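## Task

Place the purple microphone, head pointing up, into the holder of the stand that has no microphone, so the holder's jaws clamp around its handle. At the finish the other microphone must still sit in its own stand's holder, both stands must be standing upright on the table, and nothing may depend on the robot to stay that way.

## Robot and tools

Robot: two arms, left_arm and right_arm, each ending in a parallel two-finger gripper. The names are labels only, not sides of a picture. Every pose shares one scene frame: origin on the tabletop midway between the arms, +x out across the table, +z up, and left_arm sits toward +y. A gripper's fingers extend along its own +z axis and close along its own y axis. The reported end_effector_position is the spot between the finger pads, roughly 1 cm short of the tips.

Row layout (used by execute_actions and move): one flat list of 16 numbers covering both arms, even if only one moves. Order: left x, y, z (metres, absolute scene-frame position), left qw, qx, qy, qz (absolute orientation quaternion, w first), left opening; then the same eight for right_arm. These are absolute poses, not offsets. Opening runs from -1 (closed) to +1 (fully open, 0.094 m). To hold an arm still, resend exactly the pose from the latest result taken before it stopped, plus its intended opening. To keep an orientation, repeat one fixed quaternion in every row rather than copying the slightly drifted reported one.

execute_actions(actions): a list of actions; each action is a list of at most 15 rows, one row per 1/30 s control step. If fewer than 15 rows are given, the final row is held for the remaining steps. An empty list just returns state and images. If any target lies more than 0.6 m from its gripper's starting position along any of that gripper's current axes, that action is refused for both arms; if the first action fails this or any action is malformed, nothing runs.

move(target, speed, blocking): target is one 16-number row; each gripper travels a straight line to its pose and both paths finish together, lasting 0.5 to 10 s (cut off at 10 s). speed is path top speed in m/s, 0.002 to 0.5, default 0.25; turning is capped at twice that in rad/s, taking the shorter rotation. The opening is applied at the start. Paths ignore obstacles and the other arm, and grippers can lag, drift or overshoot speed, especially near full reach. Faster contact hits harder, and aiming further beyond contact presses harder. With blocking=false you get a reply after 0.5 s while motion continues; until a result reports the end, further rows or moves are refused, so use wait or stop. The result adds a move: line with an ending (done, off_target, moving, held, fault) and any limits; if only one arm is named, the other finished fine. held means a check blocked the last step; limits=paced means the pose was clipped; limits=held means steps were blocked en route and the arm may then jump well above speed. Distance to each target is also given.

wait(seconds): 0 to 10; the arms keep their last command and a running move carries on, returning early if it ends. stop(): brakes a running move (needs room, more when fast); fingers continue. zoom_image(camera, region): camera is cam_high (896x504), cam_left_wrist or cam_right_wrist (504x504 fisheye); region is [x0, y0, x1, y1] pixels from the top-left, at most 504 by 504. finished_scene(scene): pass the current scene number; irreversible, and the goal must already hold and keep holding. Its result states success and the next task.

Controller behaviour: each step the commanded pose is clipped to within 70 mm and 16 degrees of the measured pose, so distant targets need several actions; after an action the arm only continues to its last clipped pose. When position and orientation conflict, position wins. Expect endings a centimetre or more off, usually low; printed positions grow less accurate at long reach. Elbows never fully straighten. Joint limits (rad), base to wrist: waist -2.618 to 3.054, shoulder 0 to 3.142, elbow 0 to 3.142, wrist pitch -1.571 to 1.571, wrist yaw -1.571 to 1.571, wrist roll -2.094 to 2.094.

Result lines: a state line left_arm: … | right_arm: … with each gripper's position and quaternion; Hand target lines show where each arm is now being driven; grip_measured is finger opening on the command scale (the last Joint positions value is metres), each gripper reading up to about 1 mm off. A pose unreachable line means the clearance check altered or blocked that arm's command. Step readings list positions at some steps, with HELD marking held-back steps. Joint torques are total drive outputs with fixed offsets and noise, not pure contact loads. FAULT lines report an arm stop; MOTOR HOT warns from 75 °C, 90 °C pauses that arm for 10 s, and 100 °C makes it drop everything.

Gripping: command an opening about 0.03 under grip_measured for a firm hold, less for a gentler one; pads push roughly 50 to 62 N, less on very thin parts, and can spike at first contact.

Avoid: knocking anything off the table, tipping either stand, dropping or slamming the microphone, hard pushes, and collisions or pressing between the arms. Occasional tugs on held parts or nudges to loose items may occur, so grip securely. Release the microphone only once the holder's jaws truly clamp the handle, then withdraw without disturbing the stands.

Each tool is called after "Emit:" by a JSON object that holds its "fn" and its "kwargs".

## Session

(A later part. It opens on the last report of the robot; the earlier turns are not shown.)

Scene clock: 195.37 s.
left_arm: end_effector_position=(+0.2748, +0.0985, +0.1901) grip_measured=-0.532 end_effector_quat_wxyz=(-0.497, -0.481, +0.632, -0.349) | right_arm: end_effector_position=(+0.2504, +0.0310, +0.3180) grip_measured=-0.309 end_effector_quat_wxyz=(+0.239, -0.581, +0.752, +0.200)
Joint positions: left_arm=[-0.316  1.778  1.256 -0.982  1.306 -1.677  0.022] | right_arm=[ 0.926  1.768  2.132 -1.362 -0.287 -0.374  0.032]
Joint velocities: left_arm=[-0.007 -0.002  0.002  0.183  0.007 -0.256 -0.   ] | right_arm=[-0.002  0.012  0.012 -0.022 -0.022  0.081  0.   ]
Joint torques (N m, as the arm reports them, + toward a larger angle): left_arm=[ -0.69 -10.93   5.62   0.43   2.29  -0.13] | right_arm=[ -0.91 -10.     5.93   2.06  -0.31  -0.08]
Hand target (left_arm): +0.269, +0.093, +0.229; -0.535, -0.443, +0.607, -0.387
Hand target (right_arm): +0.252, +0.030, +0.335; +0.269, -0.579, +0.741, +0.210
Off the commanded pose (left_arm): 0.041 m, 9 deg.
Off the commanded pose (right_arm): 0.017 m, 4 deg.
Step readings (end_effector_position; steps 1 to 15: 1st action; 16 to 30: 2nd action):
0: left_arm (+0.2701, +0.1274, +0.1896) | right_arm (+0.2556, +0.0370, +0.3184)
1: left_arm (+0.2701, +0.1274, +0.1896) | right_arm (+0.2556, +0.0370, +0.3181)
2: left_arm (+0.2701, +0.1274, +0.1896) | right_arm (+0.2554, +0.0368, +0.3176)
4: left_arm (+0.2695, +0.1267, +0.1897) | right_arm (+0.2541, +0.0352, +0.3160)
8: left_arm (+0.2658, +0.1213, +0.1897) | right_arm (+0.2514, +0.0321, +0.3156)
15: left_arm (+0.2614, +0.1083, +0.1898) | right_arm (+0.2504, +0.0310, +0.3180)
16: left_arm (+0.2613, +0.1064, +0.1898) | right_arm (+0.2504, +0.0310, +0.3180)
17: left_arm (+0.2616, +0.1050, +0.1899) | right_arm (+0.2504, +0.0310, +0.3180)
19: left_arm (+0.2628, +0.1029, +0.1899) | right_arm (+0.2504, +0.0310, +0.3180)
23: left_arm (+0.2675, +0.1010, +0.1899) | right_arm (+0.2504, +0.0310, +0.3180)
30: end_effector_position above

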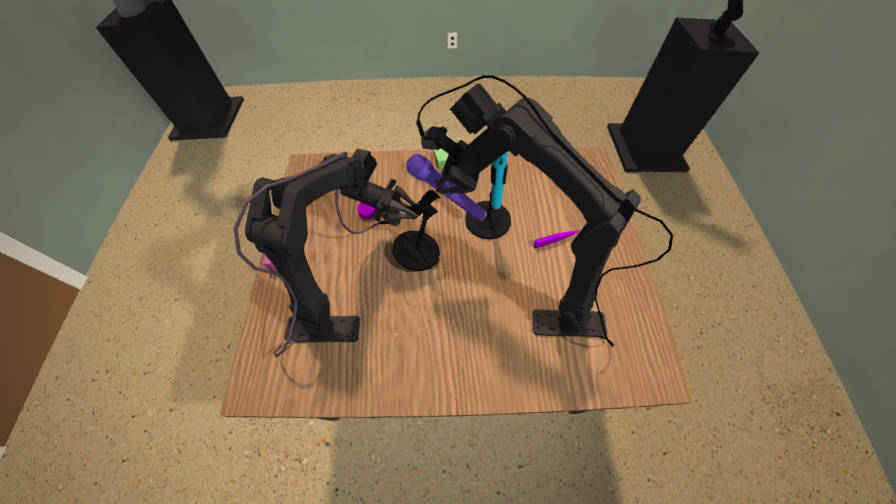

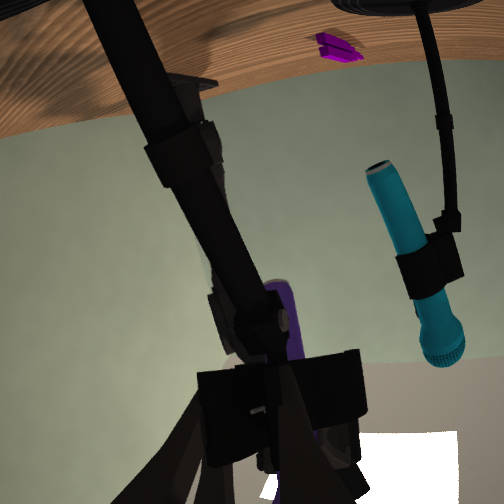

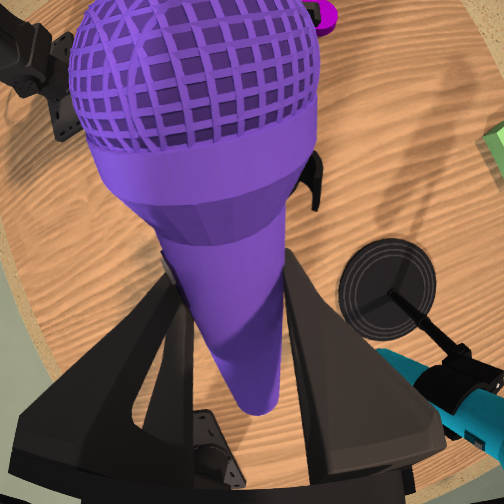

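Emit:
{"fn": "execute_actions", "kwargs": {"actions": [[[0.27,0.091,0.2282,-0.528,-0.452,0.5995,-0.3976,-0.58,0.252,0.03,0.335,0.2695,-0.5785,0.7405,0.2106,-0.36],[0.27,0.092,0.2264,-0.526,-0.453,0.601,-0.396,-0.58,0.252,0.03,0.335,0.2695,-0.5785,0.7405,0.2106,-0.36],[0.27,0.093,0.2246,-0.5245,-0.454,0.6025,-0.395,-0.58,0.252,0.03,0.335,0.2695,-0.5785,0.7405,0.2106,-0.36],[0.27,0.094,0.2228,-0.523,-0.455,0.604,-0.3935,-0.58,0.252,0.03,0.335,0.2695,-0.5785,0.7405,0.2106,-0.36],[0.27,0.095,0.221,-0.521,-0.4565,0.605,-0.392,-0.58,0.252,0.03,0.335,0.2695,-0.5785,0.7405,0.2106,-0.36],[0.27,0.096,0.2192,-0.519,-0.4576,0.607,-0.391,-0.58,0.252,0.03,0.335,0.2695,-0.5785,0.7405,0.2106,-0.36],[0.27,0.097,0.2174,-0.517,-0.4587,0.608,-0.3895,-0.58,0.252,0.03,0.335,0.2695,-0.5785,0.7405,0.2106,-0.36],[0.27,0.098,0.2156,-0.515,-0.460,0.610,-0.388,-0.58,0.252,0.03,0.335,0.2695,-0.5785,0.7405,0.2106,-0.36],[0.27,0.0995,0.2138,-0.5135,-0.461,0.611,-0.3867,-0.58,0.252,0.03,0.335,0.2695,-0.5785,0.7405,0.2106,-0.36],[0.27,0.101,0.212,-0.512,-0.462,0.613,-0.385,-0.58,0.252,0.03,0.335,0.2695,-0.5785,0.7405,0.2106,-0.36],[0.27,0.1025,0.2102,-0.510,-0.463,0.614,-0.384,-0.58,0.252,0.03,0.335,0.2695,-0.5785,0.7405,0.2106,-0.36],[0.27,0.104,0.2084,-0.508,-0.464,0.6156,-0.3826,-0.58,0.252,0.03,0.335,0.2695,-0.5785,0.7405,0.2106,-0.36],[0.27,0.1055,0.2066,-0.506,-0.465,0.617,-0.381,-0.58,0.252,0.03,0.335,0.2695,-0.5785,0.7405,0.2106,-0.36],[0.27,0.107,0.2048,-0.504,-0.4664,0.6185,-0.380,-0.58,0.252,0.03,0.335,0.2695,-0.5785,0.7405,0.2106,-0.36],[0.27,0.1085,0.203,-0.5025,-0.4675,0.620,-0.3785,-0.58,0.252,0.03,0.335,0.2695,-0.5785,0.7405,0.2106,-0.36]],[[0.27,0.110,0.2012,-0.5007,-0.4686,0.6215,-0.377,-0.58,0.252,0.03,0.335,0.2695,-0.5785,0.7405,0.2106,-0.36],[0.27,0.1117,0.1994,-0.499,-0.4697,0.623,-0.376,-0.58,0.252,0.03,0.335,0.2695,-0.5785,0.7405,0.2106,-0.36],[0.27,0.1134,0.1976,-0.497,-0.471,0.6244,-0.3744,-0.58,0.252,0.03,0.335,0.2695,-0.5785,0.7405,0.2106,-0.36],[0.27,0.1151,0.1958,-0.495,-0.472,0.626,-0.373,-0.58,0.252,0.03,0.335,0.2695,-0.5785,0.7405,0.2106,-0.36],[0.27,0.1168,0.194,-0.493,-0.473,0.627,-0.3717,-0.58,0.252,0.03,0.335,0.2695,-0.5785,0.7405,0.2106,-0.36],[0.27,0.1185,0.1922,-0.4915,-0.474,0.629,-0.370,-0.58,0.252,0.03,0.335,0.2695,-0.5785,0.7405,0.2106,-0.36],[0.27,0.1202,0.1904,-0.490,-0.475,0.630,-0.369,-0.58,0.252,0.03,0.335,0.2695,-0.5785,0.7405,0.2106,-0.36],[0.27,0.1219,0.1886,-0.488,-0.476,0.632,-0.3676,-0.58,0.252,0.03,0.335,0.2695,-0.5785,0.7405,0.2106,-0.36],[0.27,0.1236,0.1868,-0.486,-0.4774,0.633,-0.366,-0.58,0.252,0.03,0.335,0.2695,-0.5785,0.7405,0.2106,-0.36],[0.27,0.1253,0.185,-0.484,-0.4785,0.6347,-0.365,-0.58,0.252,0.03,0.335,0.2695,-0.5785,0.7405,0.2106,-0.36],[0.27,0.127,0.1832,-0.482,-0.4796,0.636,-0.3635,-0.58,0.252,0.03,0.335,0.2695,-0.5785,0.7405,0.2106,-0.36],[0.27,0.1287,0.1814,-0.4805,-0.4807,0.6376,-0.362,-0.58,0.252,0.03,0.335,0.2695,-0.5785,0.7405,0.2106,-0.36],[0.27,0.1304,0.1796,-0.4787,-0.482,0.639,-0.361,-0.58,0.252,0.03,0.335,0.2695,-0.5785,0.7405,0.2106,-0.36],[0.27,0.132,0.1778,-0.477,-0.483,0.6405,-0.3594,-0.58,0.252,0.03,0.335,0.2695,-0.5785,0.7405,0.2106,-0.36],[0.27,0.133,0.176,-0.475,-0.484,0.642,-0.358,-0.58,0.252,0.03,0.335,0.2695,-0.5785,0.7405,0.2106,-0.36]],[[0.27,0.133,0.176,-0.475,-0.484,0.642,-0.358,-0.58,0.252,0.03,0.335,0.2695,-0.5785,0.7405,0.2106,-0.36]]]}}

Scene clock: 201.07 s.
left_arm: end_effector_position=(+0.2698, +0.1318, +0.1725) grip_measured=-0.532 end_effector_quat_wxyz=(-0.461, -0.472, +0.655, -0.367) | right_arm: end_effector_position=(+0.2504, +0.0310, +0.3180) grip_measured=-0.309 end_effector_quat_wxyz=(+0.239, -0.581, +0.752, +0.200)
Joint positions: left_arm=[-0.225  1.764  1.197 -1.121  1.258 -1.399  0.022] | right_arm=[ 0.926  1.768  2.132 -1.362 -0.287 -0.374  0.032]
Joint velocities: left_arm=[-0.012 -0.007 -0.007  0.051 -0.007  0.007  0.001] | right_arm=[-0.002  0.002 -0.002 -0.095 -0.037  0.051  0.   ]
Joint torques (N m, as the arm reports them, + toward a larger angle): left_arm=[ 0.53 -6.31  6.41 -0.35  0.79 -0.1 ] | right_arm=[ -0.92 -10.03   5.94   2.06  -0.3   -0.07]
Hand target (left_arm): +0.270, +0.133, +0.176; -0.474, -0.484, +0.642, -0.359
Hand target (right_arm): +0.252, +0.030, +0.335; +0.269, -0.579, +0.741, +0.210
Off the commanded pose (left_arm): 0.004 m, 3 deg.
Off the commanded pose (right_arm): 0.017 m, 4 deg.
Step readings (end_effector_position; steps 1 to 15: 1st action; 16 to 30: 2nd action; 31 to 45: 3rd action):
0: left_arm (+0.2787, +0.0972, +0.1905) | right_arm (+0.2504, +0.0310, +0.3180)
1: left_arm (+0.2789, +0.0971, +0.1899) | right_arm (+0.2504, +0.0310, +0.3180)
2: left_arm (+0.2787, +0.0971, +0.1891) | right_arm (+0.2504, +0.0310, +0.3180)
4: left_arm (+0.2777, +0.0972, +0.1891) | right_arm (+0.2504, +0.0310, +0.3180)
8: left_arm (+0.2759, +0.0978, +0.1887) | right_arm (+0.2504, +0.0310, +0.3180)
15: left_arm (+0.2772, +0.1043, +0.1859) | right_arm (+0.2504, +0.0310, +0.3180)
16: left_arm (+0.2772, +0.1055, +0.1854) | right_arm (+0.2504, +0.0310, +0.3180)
17: left_arm (+0.2770, +0.1067, +0.1849) | right_arm (+0.2504, +0.0310, +0.3180)
19: left_arm (+0.2765, +0.1092, +0.1838) | right_arm (+0.2504, +0.0310, +0.3180)
23: left_arm (+0.2753, +0.1156, +0.1812) | right_arm (+0.2504, +0.0310, +0.3180)
30: left_arm (+0.2733, +0.1281, +0.1747) | right_arm (+0.2504, +0.0310, +0.3180)
31: left_arm (+0.2733, +0.1296, +0.1740) | right_arm (+0.2504, +0.0310, +0.3180)
32: left_arm (+0.2731, +0.1306, +0.1735) | right_arm (+0.2504, +0.0310, +0.3180)
34: left_arm (+0.2721, +0.1313, +0.1731) | right_arm (+0.2504, +0.0310, +0.3180)
38: left_arm (+0.2708, +0.1316, +0.1728) | right_arm (+0.2504, +0.0310, +0.3180)
45: end_effector_position above

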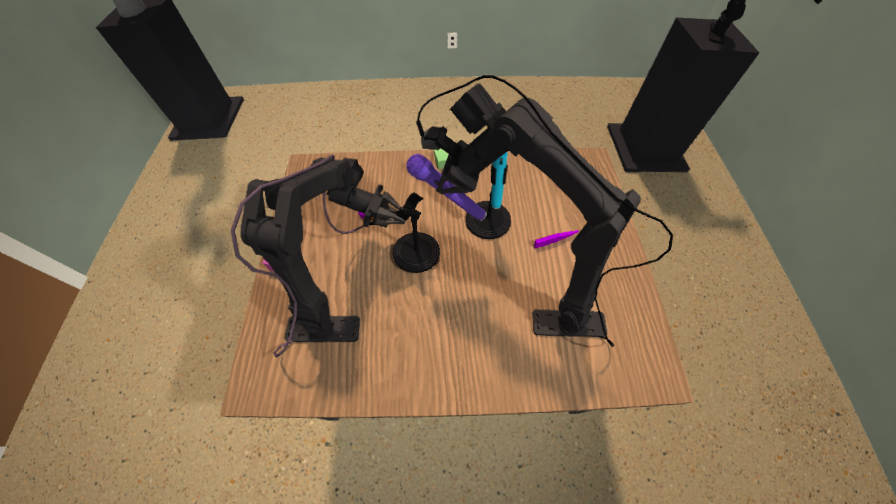

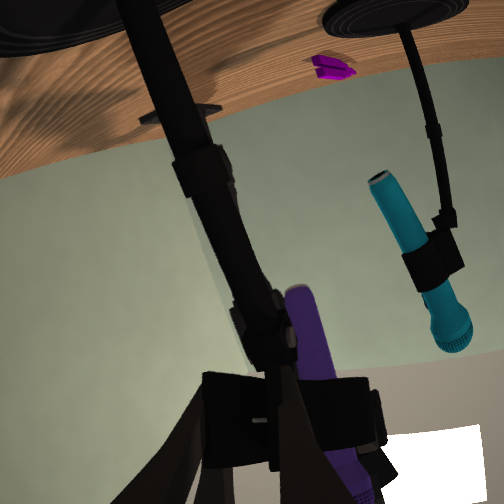

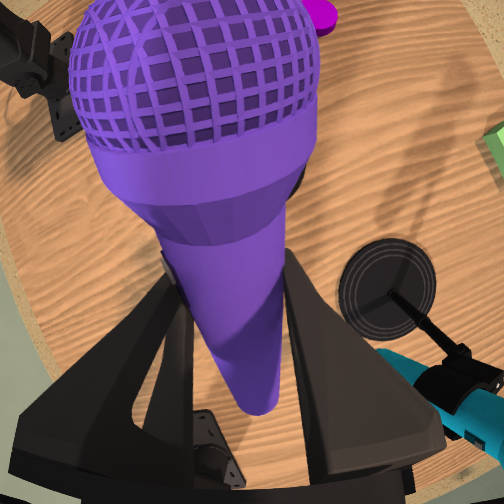

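Emit:
{"fn": "execute_actions", "kwargs": {"actions": [[[0.2695,0.134,0.1755,-0.475,-0.484,0.642,-0.358,-0.58,0.252,0.03,0.335,0.2695,-0.5785,0.7405,0.2106,-0.36],[0.269,0.135,0.175,-0.475,-0.484,0.642,-0.358,-0.58,0.252,0.03,0.335,0.2695,-0.5785,0.7405,0.2106,-0.36],[0.2685,0.136,0.1745,-0.475,-0.484,0.642,-0.358,-0.58,0.252,0.03,0.335,0.2695,-0.5785,0.7405,0.2106,-0.36],[0.268,0.137,0.174,-0.475,-0.484,0.642,-0.358,-0.58,0.252,0.03,0.335,0.2695,-0.5785,0.7405,0.2106,-0.36],[0.2675,0.138,0.1735,-0.475,-0.484,0.642,-0.358,-0.58,0.252,0.03,0.335,0.2695,-0.5785,0.7405,0.2106,-0.36],[0.267,0.139,0.173,-0.475,-0.484,0.642,-0.358,-0.58,0.252,0.03,0.335,0.2695,-0.5785,0.7405,0.2106,-0.36],[0.267,0.140,0.1725,-0.475,-0.484,0.642,-0.358,-0.58,0.252,0.03,0.335,0.2695,-0.5785,0.7405,0.2106,-0.36],[0.267,0.141,0.172,-0.475,-0.484,0.642,-0.358,-0.58,0.252,0.03,0.335,0.2695,-0.5785,0.7405,0.2106,-0.36],[0.267,0.142,0.1715,-0.475,-0.484,0.642,-0.358,-0.58,0.252,0.03,0.335,0.2695,-0.5785,0.7405,0.2106,-0.36],[0.267,0.143,0.171,-0.475,-0.484,0.642,-0.358,-0.58,0.252,0.03,0.335,0.2695,-0.5785,0.7405,0.2106,-0.36],[0.267,0.144,0.1705,-0.475,-0.484,0.642,-0.358,-0.58,0.252,0.03,0.335,0.2695,-0.5785,0.7405,0.2106,-0.36]]]}}

Emit:
{"fn": "zoom_image", "kwargs": {"camera": "cam_high", "region": [340,130,520,290]}}

Scene clock: 214.67 s.
left_arm: end_effector_position=(+0.2686, +0.1399, +0.1694) grip_measured=-0.532 end_effector_quat_wxyz=(-0.456, -0.467, +0.660, -0.371) | right_arm: end_effector_position=(+0.2504, +0.0310, +0.3180) grip_measured=-0.309 end_effector_quat_wxyz=(+0.239, -0.581, +0.752, +0.200)
Joint positions: left_arm=[-0.2    1.776  1.197 -1.182  1.251 -1.304  0.022] | right_arm=[ 0.926  1.768  2.132 -1.362 -0.287 -0.374  0.032]
Joint velocities: left_arm=[ 0.002  0.012 -0.007 -0.139  0.037  0.081 -0.001] | right_arm=[ 0.002  0.007 -0.007 -0.066  0.037 -0.022  0.   ]
Joint torques (N m, as the arm reports them, + toward a larger angle): left_arm=[ 1.23 -6.26  5.49 -0.48  0.77 -0.18] | right_arm=[ -0.91 -10.03   5.94   2.06  -0.31  -0.07]
Hand target (left_arm): +0.267, +0.144, +0.171; -0.474, -0.485, +0.641, -0.359
Hand target (right_arm): +0.252, +0.030, +0.335; +0.269, -0.579, +0.741, +0.210
Off the commanded pose (left_arm): 0.005 m, 4 deg.
Off the commanded pose (right_arm): 0.017 m, 4 deg.
Step readings (end_effector_position):
0: left_arm (+0.2696, +0.1319, +0.1724) | right_arm (+0.2504, +0.0310, +0.3180)
1: left_arm (+0.2695, +0.1319, +0.1724) | right_arm (+0.2504, +0.0310, +0.3180)
2: left_arm (+0.2695, +0.1322, +0.1723) | right_arm (+0.2504, +0.0310, +0.3180)
4: left_arm (+0.2697, +0.1332, +0.1720) | right_arm (+0.2504, +0.0310, +0.3180)
8: left_arm (+0.2697, +0.1361, +0.1709) | right_arm (+0.2504, +0.0310, +0.3180)
15: end_effector_position above

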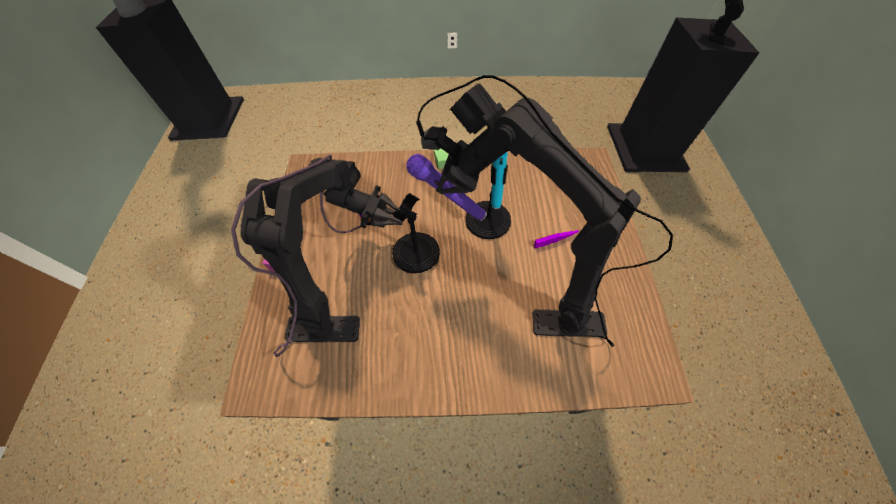

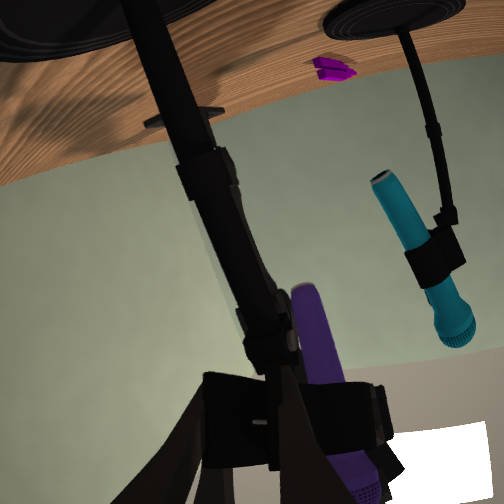

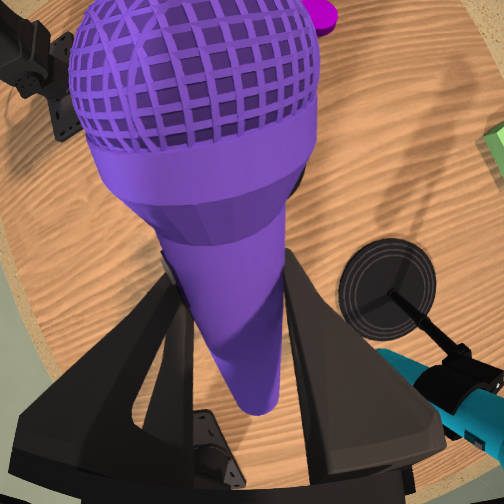

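Region (340, 130, 520, 290) of cam_high's 896x504 image, scaled by 2.800, with more detail than that image has.

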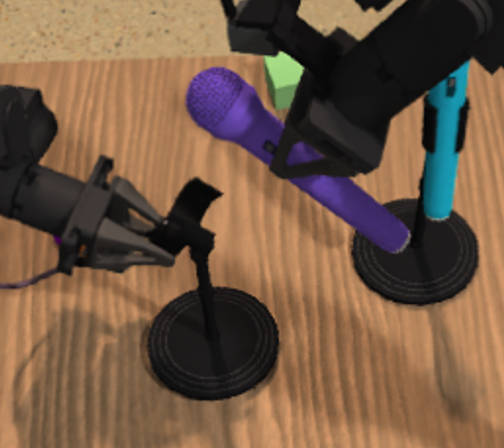

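Emit:
{"fn": "move", "kwargs": {"target": [0.268,0.141,0.170,-0.462,-0.473,0.654,-0.367,-0.58,0.257,0.104,0.30,0.2731,-0.5655,0.7505,0.2058,-0.36], "speed": 0.1}}

Emit:
{"fn": "zoom_image", "kwargs": {"camera": "cam_high", "region": [340,130,520,290]}}

Scene clock: 216.57 s.
left_arm: end_effector_position=(+0.2676, +0.1402, +0.1691) grip_measured=-0.532 end_effector_quat_wxyz=(-0.454, -0.460, +0.665, -0.374) | right_arm: end_effector_position=(+0.2523, +0.0951, +0.2846) grip_measured=-0.309 end_effector_quat_wxyz=(+0.245, -0.571, +0.759, +0.195)
Joint positions: left_arm=[-0.199  1.778  1.197 -1.192  1.252 -1.275  0.022] | right_arm=[ 1.046  1.893  2.132 -1.201 -0.2   -0.252  0.032]
Joint velocities: left_arm=[-0.007 -0.002 -0.027 -0.051  0.007  0.022 -0.001] | right_arm=[-0.007 -0.012  0.012  0.037 -0.066  0.007  0.001]
Joint torques (N m, as the arm reports them, + toward a larger angle): left_arm=[ 0.4  -7.    5.23 -0.14  0.66 -0.23] | right_arm=[ 0.45 -9.32  8.72  2.18 -0.06  0.1 ]
Hand target (left_arm): +0.268, +0.141, +0.170; -0.462, -0.472, +0.654, -0.367
Hand target (right_arm): +0.255, +0.104, +0.300; +0.274, -0.565, +0.751, +0.206
Off the commanded pose (left_arm): 0.001 m, 2 deg.
Off the commanded pose (right_arm): 0.018 m, 4 deg.
move: off_target (right_arm)

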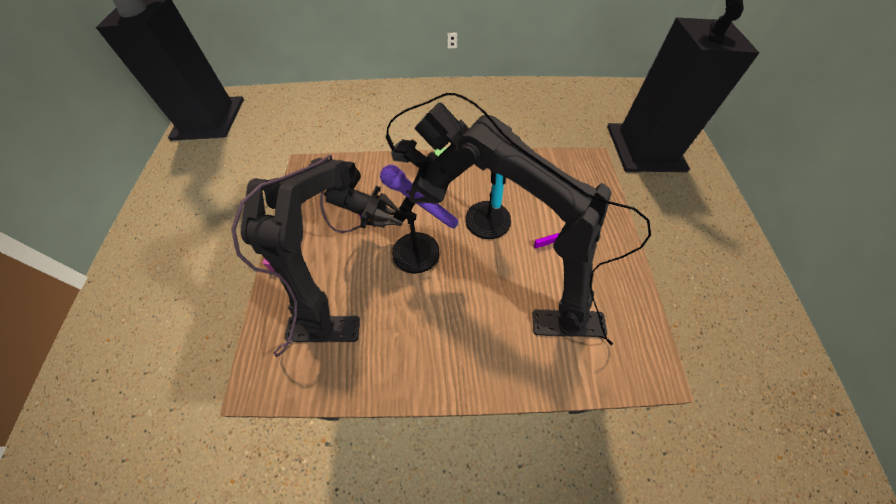

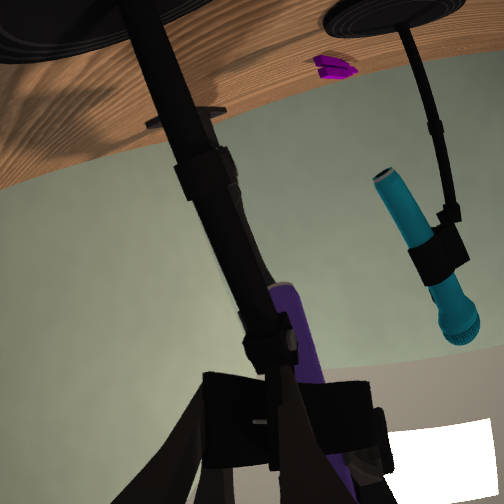

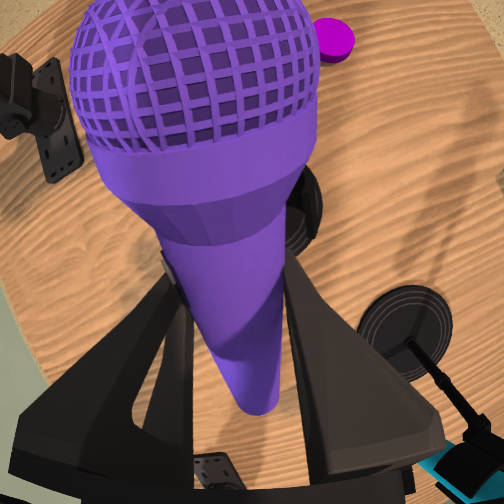

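Region (340, 130, 520, 290) of cam_high's 896x504 image, scaled by 2.800, with more detail than that image has.

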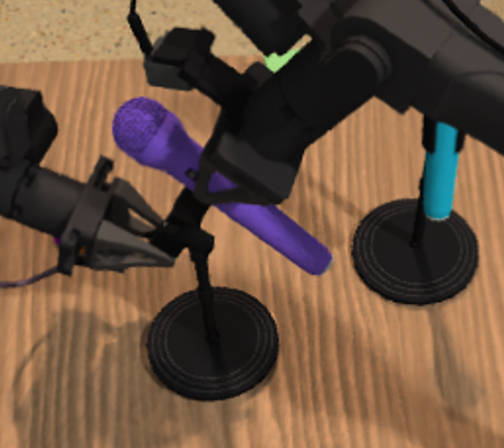

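Emit:
{"fn": "execute_actions", "kwargs": {"actions": [[[0.268,0.141,0.170,-0.462,-0.473,0.654,-0.367,-0.58,0.2557,0.106,0.301,0.2731,-0.5655,0.7505,0.2058,-0.36],[0.268,0.141,0.170,-0.462,-0.473,0.654,-0.367,-0.58,0.2564,0.108,0.302,0.2731,-0.5655,0.7505,0.2058,-0.36],[0.268,0.141,0.170,-0.462,-0.473,0.654,-0.367,-0.58,0.2571,0.110,0.303,0.2731,-0.5655,0.7505,0.2058,-0.36],[0.268,0.141,0.170,-0.462,-0.473,0.654,-0.367,-0.58,0.2578,0.112,0.304,0.2731,-0.5655,0.7505,0.2058,-0.36],[0.268,0.141,0.170,-0.462,-0.473,0.654,-0.367,-0.58,0.2585,0.114,0.305,0.2731,-0.5655,0.7505,0.2058,-0.36],[0.268,0.141,0.170,-0.462,-0.473,0.654,-0.367,-0.58,0.2592,0.116,0.306,0.2731,-0.5655,0.7505,0.2058,-0.36],[0.268,0.141,0.170,-0.462,-0.473,0.654,-0.367,-0.58,0.2599,0.118,0.307,0.2731,-0.5655,0.7505,0.2058,-0.36],[0.268,0.141,0.170,-0.462,-0.473,0.654,-0.367,-0.58,0.2606,0.120,0.307,0.2731,-0.5655,0.7505,0.2058,-0.36],[0.268,0.141,0.170,-0.462,-0.473,0.654,-0.367,-0.58,0.2613,0.122,0.307,0.2731,-0.5655,0.7505,0.2058,-0.36],[0.268,0.141,0.170,-0.462,-0.473,0.654,-0.367,-0.58,0.262,0.124,0.307,0.2731,-0.5655,0.7505,0.2058,-0.36],[0.268,0.141,0.170,-0.462,-0.473,0.654,-0.367,-0.58,0.2627,0.126,0.307,0.2731,-0.5655,0.7505,0.2058,-0.36],[0.268,0.141,0.170,-0.462,-0.473,0.654,-0.367,-0.58,0.2634,0.128,0.307,0.2731,-0.5655,0.7505,0.2058,-0.36]],[[0.268,0.141,0.170,-0.462,-0.473,0.654,-0.367,-0.58,0.2634,0.128,0.307,0.2731,-0.5655,0.7505,0.2058,-0.36]]]}}

Emit:
{"fn": "zoom_image", "kwargs": {"camera": "cam_high", "region": [340,130,520,290]}}

Scene clock: 219.33 s.
left_arm: end_effector_position=(+0.2676, +0.1402, +0.1691) grip_measured=-0.532 end_effector_quat_wxyz=(-0.454, -0.460, +0.665, -0.374) | right_arm: end_effector_position=(+0.2647, +0.1244, +0.2916) grip_measured=-0.309 end_effector_quat_wxyz=(+0.255, -0.570, +0.756, +0.197)
Joint positions: left_arm=[-0.199  1.778  1.197 -1.192  1.252 -1.275  0.022] | right_arm=[ 1.062  2.052  2.385 -1.271 -0.188 -0.237  0.032]
Joint velocities: left_arm=[-0.002 -0.007  0.002 -0.066  0.066 -0.007 -0.002] | right_arm=[-0.012 -0.002  0.012 -0.11   0.051 -0.051  0.001]
Joint torques (N m, as the arm reports them, + toward a larger angle): left_arm=[ 0.03 -6.87  5.02 -0.12  0.61 -0.27] | right_arm=[  0.49 -10.45  10.23   1.8   -0.07   0.07]
Hand target (left_arm): +0.268, +0.141, +0.170; -0.462, -0.473, +0.654, -0.367
Hand target (right_arm): +0.263, +0.128, +0.307; +0.273, -0.565, +0.751, +0.206
Off the commanded pose (left_arm): 0.001 m, 2 deg.
Off the commanded pose (right_arm): 0.016 m, 2 deg.
Step readings (end_effector_position; steps 1 to 15: 1st action; 16 to 30: 2nd action):
0: left_arm (+0.2676, +0.1402, +0.1691) | right_arm (+0.2526, +0.0953, +0.2847)
1: left_arm (+0.2676, +0.1402, +0.1691) | right_arm (+0.2526, +0.0953, +0.2847)
2: left_arm (+0.2676, +0.1402, +0.1691) | right_arm (+0.2529, +0.0956, +0.2850)
4: left_arm (+0.2676, +0.1402, +0.1691) | right_arm (+0.2552, +0.0990, +0.2877)
8: left_arm (+0.2676, +0.1402, +0.1691) | right_arm (+0.2610, +0.1107, +0.2947)
15: left_arm (+0.2676, +0.1402, +0.1691) | right_arm (+0.2657, +0.1269, +0.2955)
16: left_arm (+0.2676, +0.1402, +0.1691) | right_arm (+0.2661, +0.1273, +0.2942)
17: left_arm (+0.2676, +0.1402, +0.1691) | right_arm (+0.2660, +0.1273, +0.2932)
19: left_arm (+0.2676, +0.1402, +0.1691) | right_arm (+0.2659, +0.1266, +0.2916)
23: left_arm (+0.2676, +0.1402, +0.1691) | right_arm (+0.2650, +0.1251, +0.2914)
30: end_effector_position above

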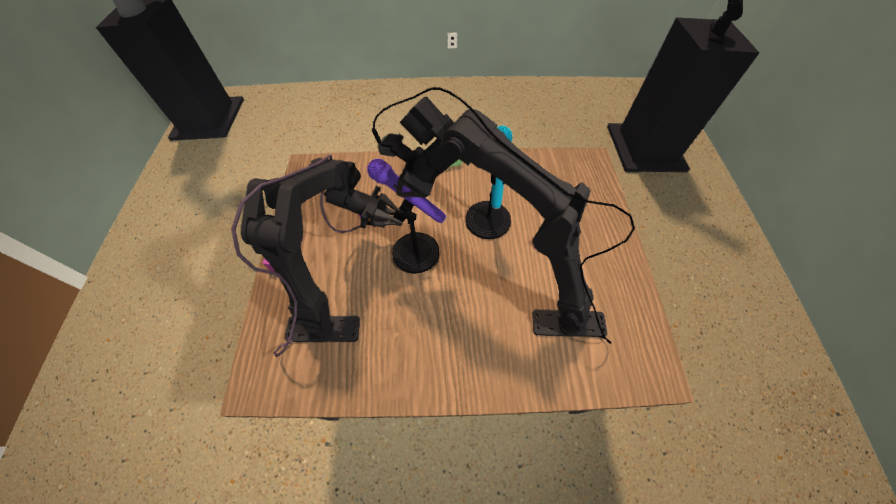

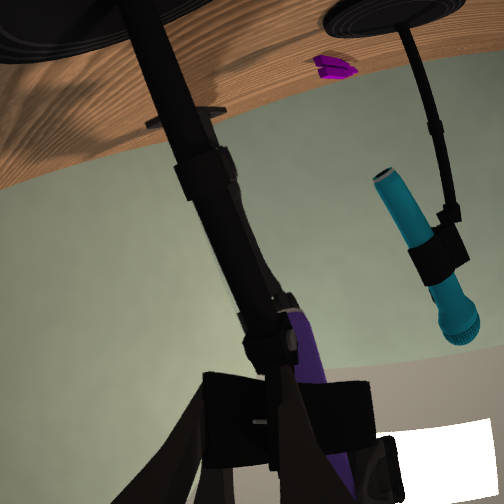

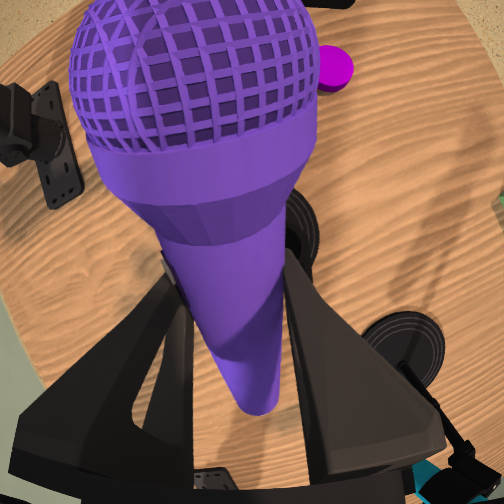

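Region (340, 130, 520, 290) of cam_high's 896x504 image, scaled by 2.800, with more detail than that image has.

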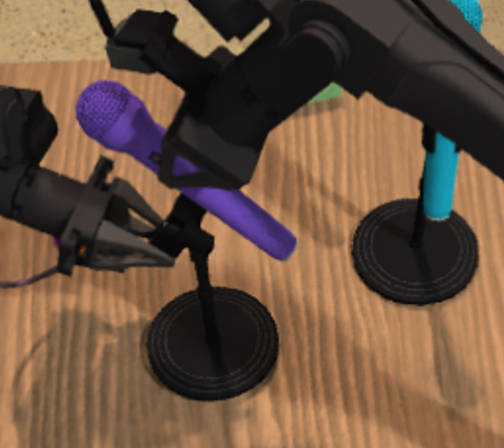

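Emit:
{"fn": "execute_actions", "kwargs": {"actions": [[[0.268,0.141,0.170,-0.462,-0.473,0.654,-0.367,-0.58,0.2636,0.1287,0.305,0.2731,-0.5655,0.7505,0.2058,-0.36],[0.268,0.141,0.170,-0.462,-0.473,0.654,-0.367,-0.58,0.2638,0.1294,0.303,0.2731,-0.5655,0.7505,0.2058,-0.36],[0.268,0.141,0.170,-0.462,-0.473,0.654,-0.367,-0.58,0.264,0.1301,0.301,0.2731,-0.5655,0.7505,0.2058,-0.36],[0.268,0.141,0.170,-0.462,-0.473,0.654,-0.367,-0.58,0.2642,0.1308,0.299,0.2731,-0.5655,0.7505,0.2058,-0.36],[0.268,0.141,0.170,-0.462,-0.473,0.654,-0.367,-0.58,0.2644,0.1315,0.297,0.2731,-0.5655,0.7505,0.2058,-0.36],[0.268,0.141,0.170,-0.462,-0.473,0.654,-0.367,-0.58,0.2646,0.1322,0.295,0.2731,-0.5655,0.7505,0.2058,-0.36],[0.268,0.141,0.170,-0.462,-0.473,0.654,-0.367,-0.58,0.2648,0.1329,0.293,0.2731,-0.5655,0.7505,0.2058,-0.36],[0.268,0.141,0.170,-0.462,-0.473,0.654,-0.367,-0.58,0.265,0.1336,0.291,0.2731,-0.5655,0.7505,0.2058,-0.36],[0.268,0.141,0.170,-0.462,-0.473,0.654,-0.367,-0.58,0.2652,0.1343,0.289,0.2731,-0.5655,0.7505,0.2058,-0.36],[0.268,0.141,0.170,-0.462,-0.473,0.654,-0.367,-0.58,0.2654,0.135,0.287,0.2731,-0.5655,0.7505,0.2058,-0.36],[0.268,0.141,0.170,-0.462,-0.473,0.654,-0.367,-0.58,0.2656,0.1357,0.285,0.2731,-0.5655,0.7505,0.2058,-0.36],[0.268,0.141,0.170,-0.462,-0.473,0.654,-0.367,-0.58,0.2658,0.1364,0.283,0.2731,-0.5655,0.7505,0.2058,-0.36]],[[0.268,0.141,0.170,-0.462,-0.473,0.654,-0.367,-0.58,0.2658,0.1364,0.283,0.2731,-0.5655,0.7505,0.2058,-0.36]]]}}

Emit:
{"fn": "zoom_image", "kwargs": {"camera": "cam_high", "region": [350,150,470,260]}}

Scene clock: 222.23 s.
left_arm: end_effector_position=(+0.2676, +0.1403, +0.1691) grip_measured=-0.532 end_effector_quat_wxyz=(-0.454, -0.460, +0.665, -0.374) | right_arm: end_effector_position=(+0.2692, +0.1313, +0.2581) grip_measured=-0.309 end_effector_quat_wxyz=(+0.239, -0.570, +0.763, +0.189)
Joint positions: left_arm=[-0.199  1.778  1.197 -1.192  1.251 -1.275  0.022] | right_arm=[ 1.065  2.052  2.257 -1.181 -0.18  -0.232  0.032]
Joint velocities: left_arm=[ 0.002 -0.017 -0.002  0.037 -0.022 -0.051  0.001] | right_arm=[ 0.007 -0.002 -0.007 -0.081 -0.037 -0.007 -0.   ]
Joint torques (N m, as the arm reports them, + toward a larger angle): left_arm=[ 0.35 -6.99  5.27 -0.14  0.7  -0.22] | right_arm=[  0.66 -13.47   6.94   2.12  -0.13   0.08]
Hand target (left_arm): +0.268, +0.141, +0.170; -0.462, -0.473, +0.654, -0.367
Hand target (right_arm): +0.265, +0.136, +0.283; +0.272, -0.565, +0.751, +0.206
Off the commanded pose (left_arm): 0.001 m, 2 deg.
Off the commanded pose (right_arm): 0.026 m, 5 deg.
Step readings (end_effector_position; steps 1 to 15: 1st action; 16 to 30: 2nd action):
0: left_arm (+0.2676, +0.1402, +0.1691) | right_arm (+0.2645, +0.1242, +0.2914)
1: left_arm (+0.2676, +0.1402, +0.1691) | right_arm (+0.2645, +0.1242, +0.2914)
2: left_arm (+0.2676, +0.1402, +0.1691) | right_arm (+0.2645, +0.1242, +0.2914)
4: left_arm (+0.2676, +0.1402, +0.1691) | right_arm (+0.2646, +0.1243, +0.2909)
8: left_arm (+0.2676, +0.1402, +0.1691) | right_arm (+0.2657, +0.1258, +0.2814)
15: left_arm (+0.2676, +0.1402, +0.1691) | right_arm (+0.2660, +0.1272, +0.2562)
16: left_arm (+0.2676, +0.1403, +0.1691) | right_arm (+0.2662, +0.1274, +0.2554)
17: left_arm (+0.2676, +0.1403, +0.1691) | right_arm (+0.2667, +0.1277, +0.2554)
19: left_arm (+0.2676, +0.1403, +0.1691) | right_arm (+0.2675, +0.1287, +0.2560)
23: left_arm (+0.2676, +0.1403, +0.1691) | right_arm (+0.2686, +0.1304, +0.2574)
30: end_effector_position above

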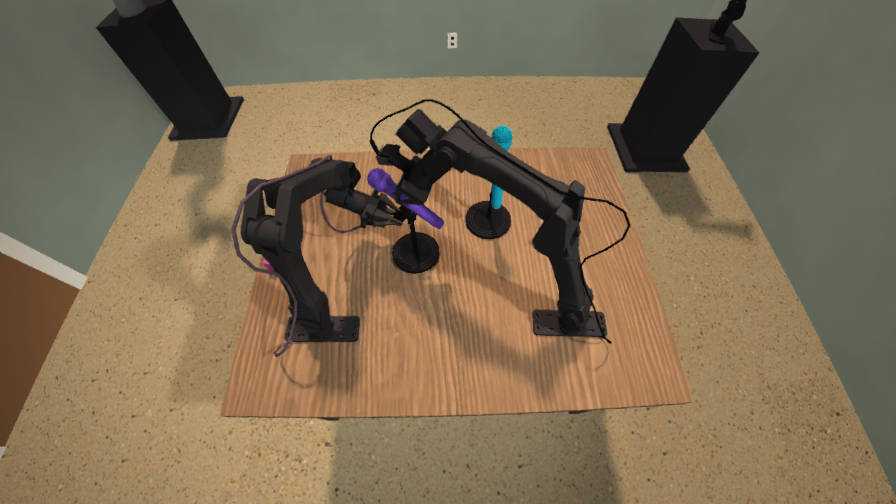

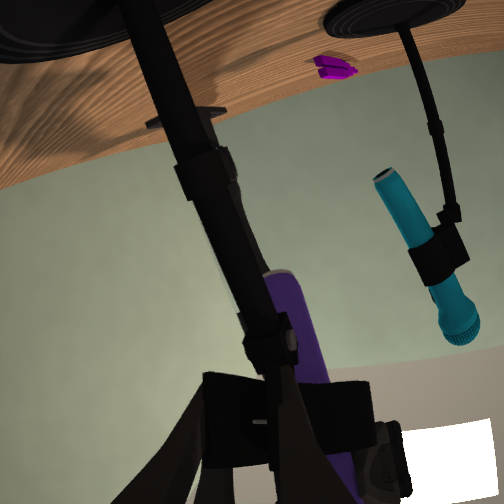

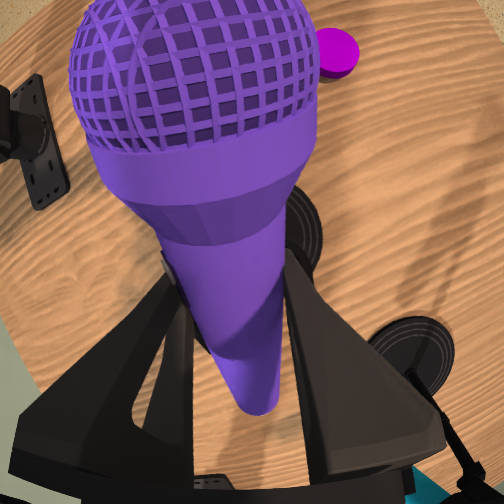

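Region (350, 150, 470, 260) of cam_high's 896x504 image, scaled by 4.200, with more detail than that image has; it fills the top 462 rows of this view, and the rest is white.

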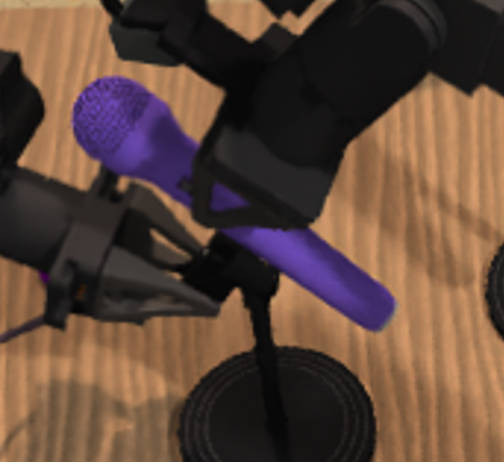

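Emit:
{"fn": "zoom_image", "kwargs": {"camera": "cam_right_wrist", "region": [120,170,380,430]}}

Region (120, 170, 380, 430) of cam_right_wrist's 504x504 image, scaled by 1.938, with more detail than that image has.

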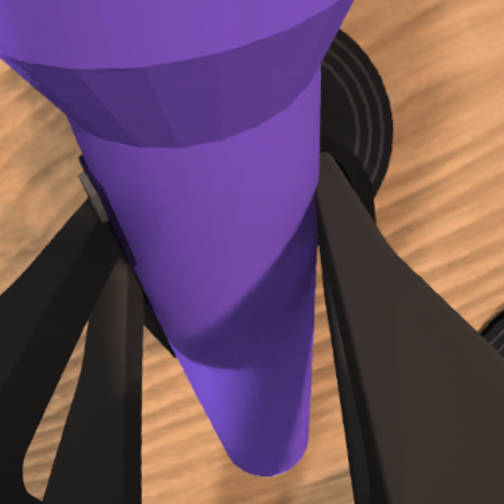

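Emit:
{"fn": "execute_actions", "kwargs": {"actions": [[[0.268,0.141,0.170,-0.462,-0.473,0.654,-0.367,-0.58,0.266,0.1374,0.2825,0.2731,-0.5655,0.7505,0.2058,-0.36],[0.268,0.141,0.170,-0.462,-0.473,0.654,-0.367,-0.58,0.2662,0.1384,0.282,0.2731,-0.5655,0.7505,0.2058,-0.36],[0.268,0.141,0.170,-0.462,-0.473,0.654,-0.367,-0.58,0.2664,0.1394,0.2815,0.2731,-0.5655,0.7505,0.2058,-0.36],[0.268,0.141,0.170,-0.462,-0.473,0.654,-0.367,-0.58,0.2666,0.1404,0.281,0.2731,-0.5655,0.7505,0.2058,-0.36],[0.268,0.141,0.170,-0.462,-0.473,0.654,-0.367,-0.58,0.2668,0.1414,0.2805,0.2731,-0.5655,0.7505,0.2058,-0.36],[0.268,0.141,0.170,-0.462,-0.473,0.654,-0.367,-0.58,0.267,0.1424,0.280,0.2731,-0.5655,0.7505,0.2058,-0.36],[0.268,0.141,0.170,-0.462,-0.473,0.654,-0.367,-0.58,0.2672,0.1434,0.2795,0.2731,-0.5655,0.7505,0.2058,-0.36],[0.268,0.141,0.170,-0.462,-0.473,0.654,-0.367,-0.58,0.2674,0.1444,0.279,0.2731,-0.5655,0.7505,0.2058,-0.36],[0.268,0.141,0.170,-0.462,-0.473,0.654,-0.367,-0.58,0.2676,0.1454,0.2785,0.2731,-0.5655,0.7505,0.2058,-0.36],[0.268,0.141,0.170,-0.462,-0.473,0.654,-0.367,-0.58,0.2678,0.1464,0.278,0.2731,-0.5655,0.7505,0.2058,-0.36],[0.268,0.141,0.170,-0.462,-0.473,0.654,-0.367,-0.58,0.268,0.1474,0.2775,0.2731,-0.5655,0.7505,0.2058,-0.36],[0.268,0.141,0.170,-0.462,-0.473,0.654,-0.367,-0.58,0.2682,0.1484,0.277,0.2731,-0.5655,0.7505,0.2058,-0.36]],[[0.268,0.141,0.170,-0.462,-0.473,0.654,-0.367,-0.58,0.2682,0.1484,0.277,0.2731,-0.5655,0.7505,0.2058,-0.36]]]}}

Scene clock: 225.20 s.
left_arm: end_effector_position=(+0.2676, +0.1403, +0.1691) grip_measured=-0.532 end_effector_quat_wxyz=(-0.454, -0.460, +0.665, -0.374) | right_arm: end_effector_position=(+0.2683, +0.1328, +0.2584) grip_measured=-0.309 end_effector_quat_wxyz=(+0.242, -0.570, +0.763, +0.185)
Joint positions: left_arm=[-0.199  1.778  1.197 -1.192  1.251 -1.275  0.022] | right_arm=[ 1.073  2.052  2.257 -1.177 -0.167 -0.228  0.032]
Joint velocities: left_arm=[-0.007 -0.002  0.002 -0.037 -0.037  0.051 -0.   ] | right_arm=[ 0.017 -0.002  0.002  0.066  0.007 -0.007  0.   ]
Joint torques (N m, as the arm reports them, + toward a larger angle): left_arm=[ 0.14 -6.81  5.23 -0.13  0.66 -0.29] | right_arm=[  1.07 -10.39  10.48   2.23  -0.19   0.1 ]
Hand target (left_arm): +0.268, +0.141, +0.170; -0.462, -0.473, +0.654, -0.367
Hand target (right_arm): +0.267, +0.147, +0.277; +0.273, -0.565, +0.751, +0.207
Off the commanded pose (left_arm): 0.001 m, 2 deg.
Off the commanded pose (right_arm): 0.024 m, 4 deg.
Step readings (end_effector_position; steps 1 to 15: 1st action; 16 to 30: 2nd action):
0: left_arm (+0.2676, +0.1403, +0.1691) | right_arm (+0.2693, +0.1314, +0.2582)
1: left_arm (+0.2676, +0.1403, +0.1691) | right_arm (+0.2693, +0.1315, +0.2583)
2: left_arm (+0.2676, +0.1403, +0.1691) | right_arm (+0.2693, +0.1315, +0.2583)
4: left_arm (+0.2676, +0.1403, +0.1691) | right_arm (+0.2692, +0.1317, +0.2584)
8: left_arm (+0.2676, +0.1403, +0.1691) | right_arm (+0.2682, +0.1325, +0.2584)
15: left_arm (+0.2676, +0.1403, +0.1691) | right_arm (+0.2681, +0.1328, +0.2583)
16: left_arm (+0.2676, +0.1403, +0.1691) | right_arm (+0.2682, +0.1328, +0.2583)
17: left_arm (+0.2676, +0.1403, +0.1691) | right_arm (+0.2682, +0.1328, +0.2583)
19: left_arm (+0.2676, +0.1403, +0.1691) | right_arm (+0.2682, +0.1329, +0.2584)
23: left_arm (+0.2676, +0.1403, +0.1691) | right_arm (+0.2683, +0.1328, +0.2584)
30: end_effector_position above

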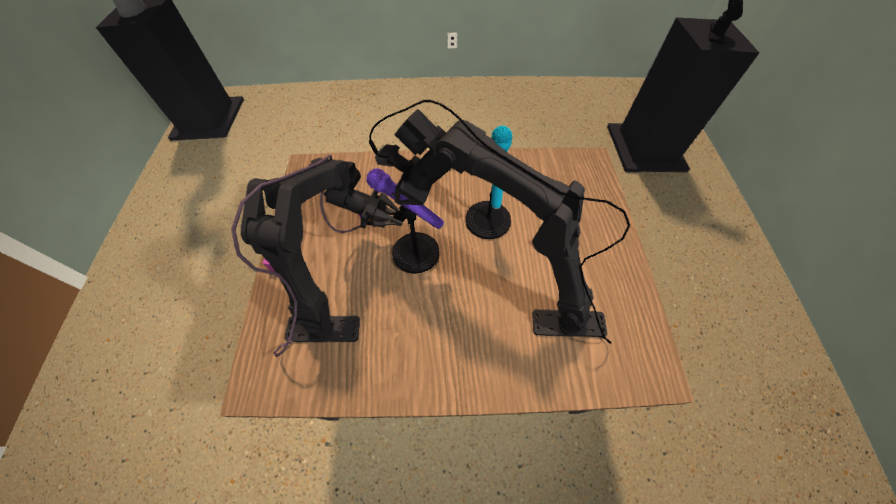

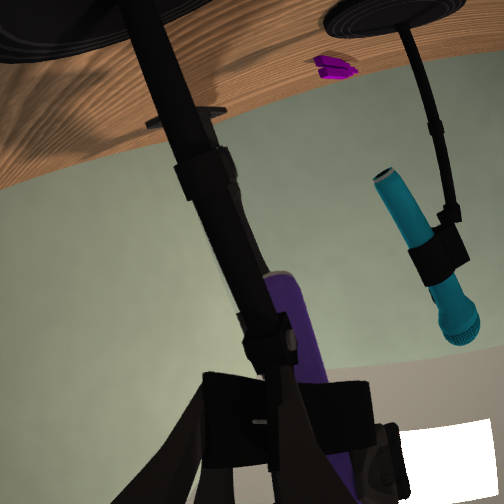

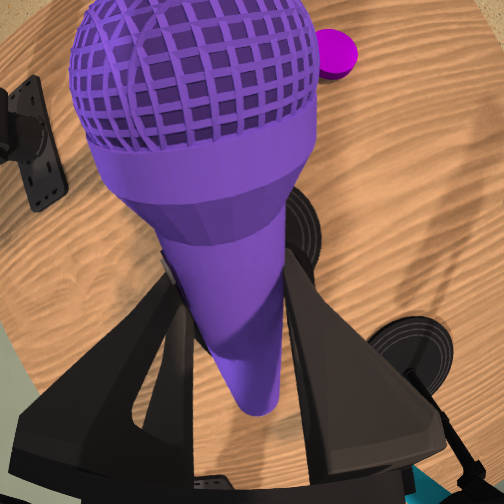

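Emit:
{"fn": "execute_actions", "kwargs": {"actions": [[[0.268,0.141,0.170,-0.462,-0.473,0.654,-0.367,-0.58,0.269,0.149,0.2765,0.2731,-0.5655,0.7505,0.2058,-0.36],[0.268,0.141,0.170,-0.462,-0.473,0.654,-0.367,-0.58,0.270,0.1495,0.276,0.2731,-0.5655,0.7505,0.2058,-0.36],[0.268,0.141,0.170,-0.462,-0.473,0.654,-0.367,-0.58,0.271,0.150,0.2755,0.2731,-0.5655,0.7505,0.2058,-0.36],[0.268,0.141,0.170,-0.462,-0.473,0.654,-0.367,-0.58,0.272,0.1505,0.275,0.2731,-0.5655,0.7505,0.2058,-0.36],[0.268,0.141,0.170,-0.462,-0.473,0.654,-0.367,-0.58,0.273,0.151,0.2745,0.2731,-0.5655,0.7505,0.2058,-0.36],[0.268,0.141,0.170,-0.462,-0.473,0.654,-0.367,-0.58,0.274,0.1515,0.274,0.2731,-0.5655,0.7505,0.2058,-0.36],[0.268,0.141,0.170,-0.462,-0.473,0.654,-0.367,-0.58,0.275,0.152,0.2735,0.2731,-0.5655,0.7505,0.2058,-0.36],[0.268,0.141,0.170,-0.462,-0.473,0.654,-0.367,-0.58,0.276,0.1525,0.273,0.2731,-0.5655,0.7505,0.2058,-0.36],[0.268,0.141,0.170,-0.462,-0.473,0.654,-0.367,-0.58,0.276,0.153,0.2725,0.2731,-0.5655,0.7505,0.2058,-0.36],[0.268,0.141,0.170,-0.462,-0.473,0.654,-0.367,-0.58,0.276,0.1535,0.272,0.2731,-0.5655,0.7505,0.2058,-0.36]],[[0.268,0.141,0.170,-0.462,-0.473,0.654,-0.367,-0.58,0.276,0.1535,0.272,0.2731,-0.5655,0.7505,0.2058,-0.36]]]}}

Scene clock: 227.57 s.
left_arm: end_effector_position=(+0.2676, +0.1403, +0.1691) grip_measured=-0.532 end_effector_quat_wxyz=(-0.454, -0.460, +0.665, -0.374) | right_arm: end_effector_position=(+0.2739, +0.1416, +0.2492) grip_measured=-0.309 end_effector_quat_wxyz=(+0.240, -0.570, +0.764, +0.184)
Joint positions: left_arm=[-0.199  1.778  1.197 -1.192  1.251 -1.275  0.022] | right_arm=[ 1.073  2.095  2.288 -1.169 -0.167 -0.228  0.032]
Joint velocities: left_arm=[-0.002 -0.007  0.007 -0.051 -0.022 -0.007  0.   ] | right_arm=[-0.002 -0.002  0.002  0.022  0.007  0.007 -0.   ]
Joint torques (N m, as the arm reports them, + toward a larger angle): left_arm=[ 0.36 -6.95  5.03 -0.18  0.66 -0.23] | right_arm=[  0.3  -11.29  10.85   2.11  -0.25   0.04]
Hand target (left_arm): +0.268, +0.141, +0.170; -0.462, -0.473, +0.654, -0.367
Hand target (right_arm): +0.275, +0.152, +0.272; +0.273, -0.565, +0.751, +0.206
Off the commanded pose (left_arm): 0.001 m, 2 deg.
Off the commanded pose (right_arm): 0.026 m, 5 deg.
Step readings (end_effector_position; steps 1 to 15: 1st action; 16 to 30: 2nd action):
0: left_arm (+0.2676, +0.1403, +0.1691) | right_arm (+0.2683, +0.1328, +0.2584)
1: left_arm (+0.2676, +0.1403, +0.1691) | right_arm (+0.2683, +0.1328, +0.2584)
2: left_arm (+0.2676, +0.1403, +0.1691) | right_arm (+0.2683, +0.1328, +0.2584)
4: left_arm (+0.2676, +0.1403, +0.1691) | right_arm (+0.2689, +0.1338, +0.2585)
8: left_arm (+0.2676, +0.1403, +0.1691) | right_arm (+0.2716, +0.1381, +0.2567)
15: left_arm (+0.2676, +0.1403, +0.1691) | right_arm (+0.2739, +0.1416, +0.2492)
16: left_arm (+0.2676, +0.1403, +0.1691) | right_arm (+0.2739, +0.1416, +0.2492)
17: left_arm (+0.2676, +0.1403, +0.1691) | right_arm (+0.2739, +0.1416, +0.2492)
19: left_arm (+0.2676, +0.1403, +0.1691) | right_arm (+0.2739, +0.1416, +0.2492)
23: left_arm (+0.2676, +0.1403, +0.1691) | right_arm (+0.2739, +0.1416, +0.2492)
30: end_effector_position above

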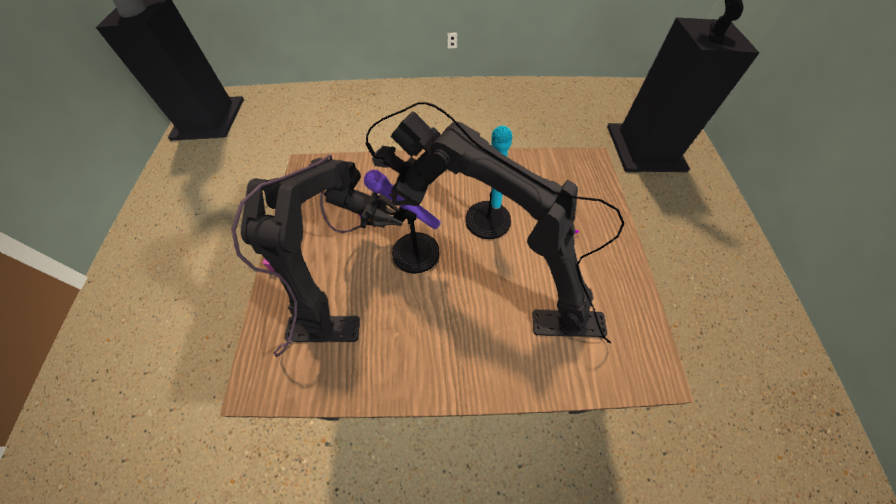

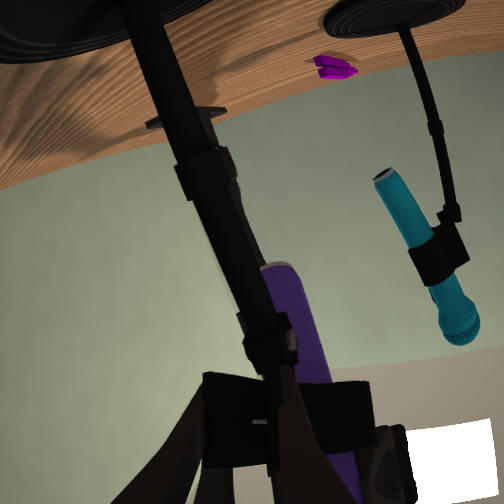

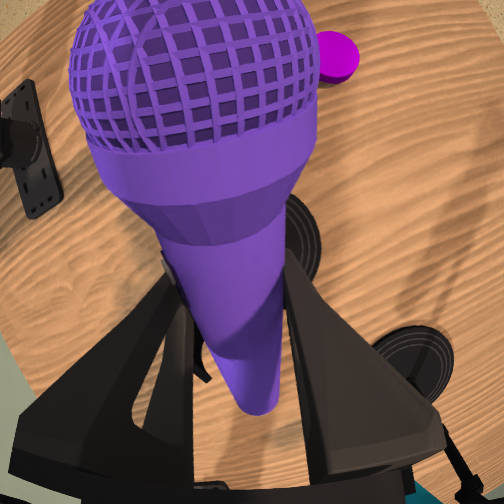

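Emit:
{"fn": "zoom_image", "kwargs": {"camera": "cam_high", "region": [350,150,470,260]}}

Emit:
{"fn": "zoom_image", "kwargs": {"camera": "cam_right_wrist", "region": [150,250,350,450]}}

Region (350, 150, 470, 260) of cam_high's 896x504 image, scaled by 4.200, with more detail than that image has; it fills the top 462 rows of this view, and the rest is white.

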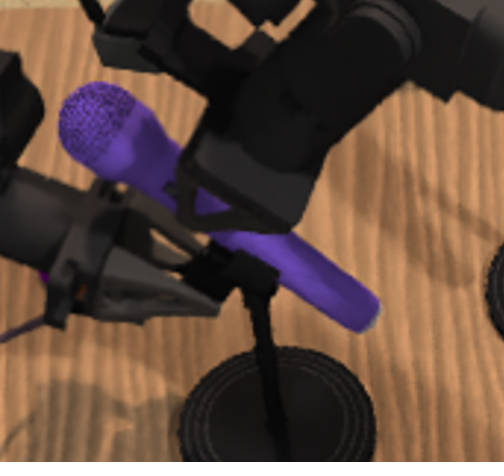

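Region (150, 250, 350, 450) of cam_right_wrist's 504x504 image, scaled by 2.520, with more detail than that image has.

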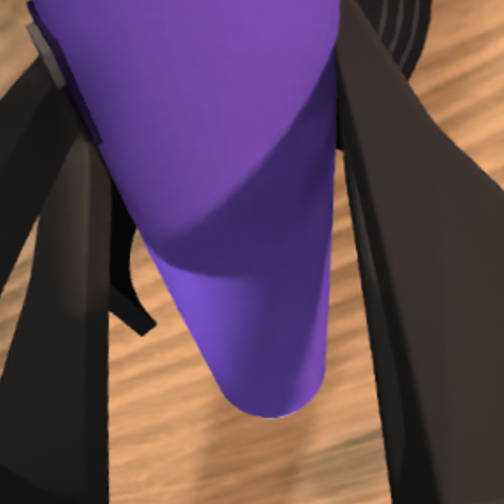

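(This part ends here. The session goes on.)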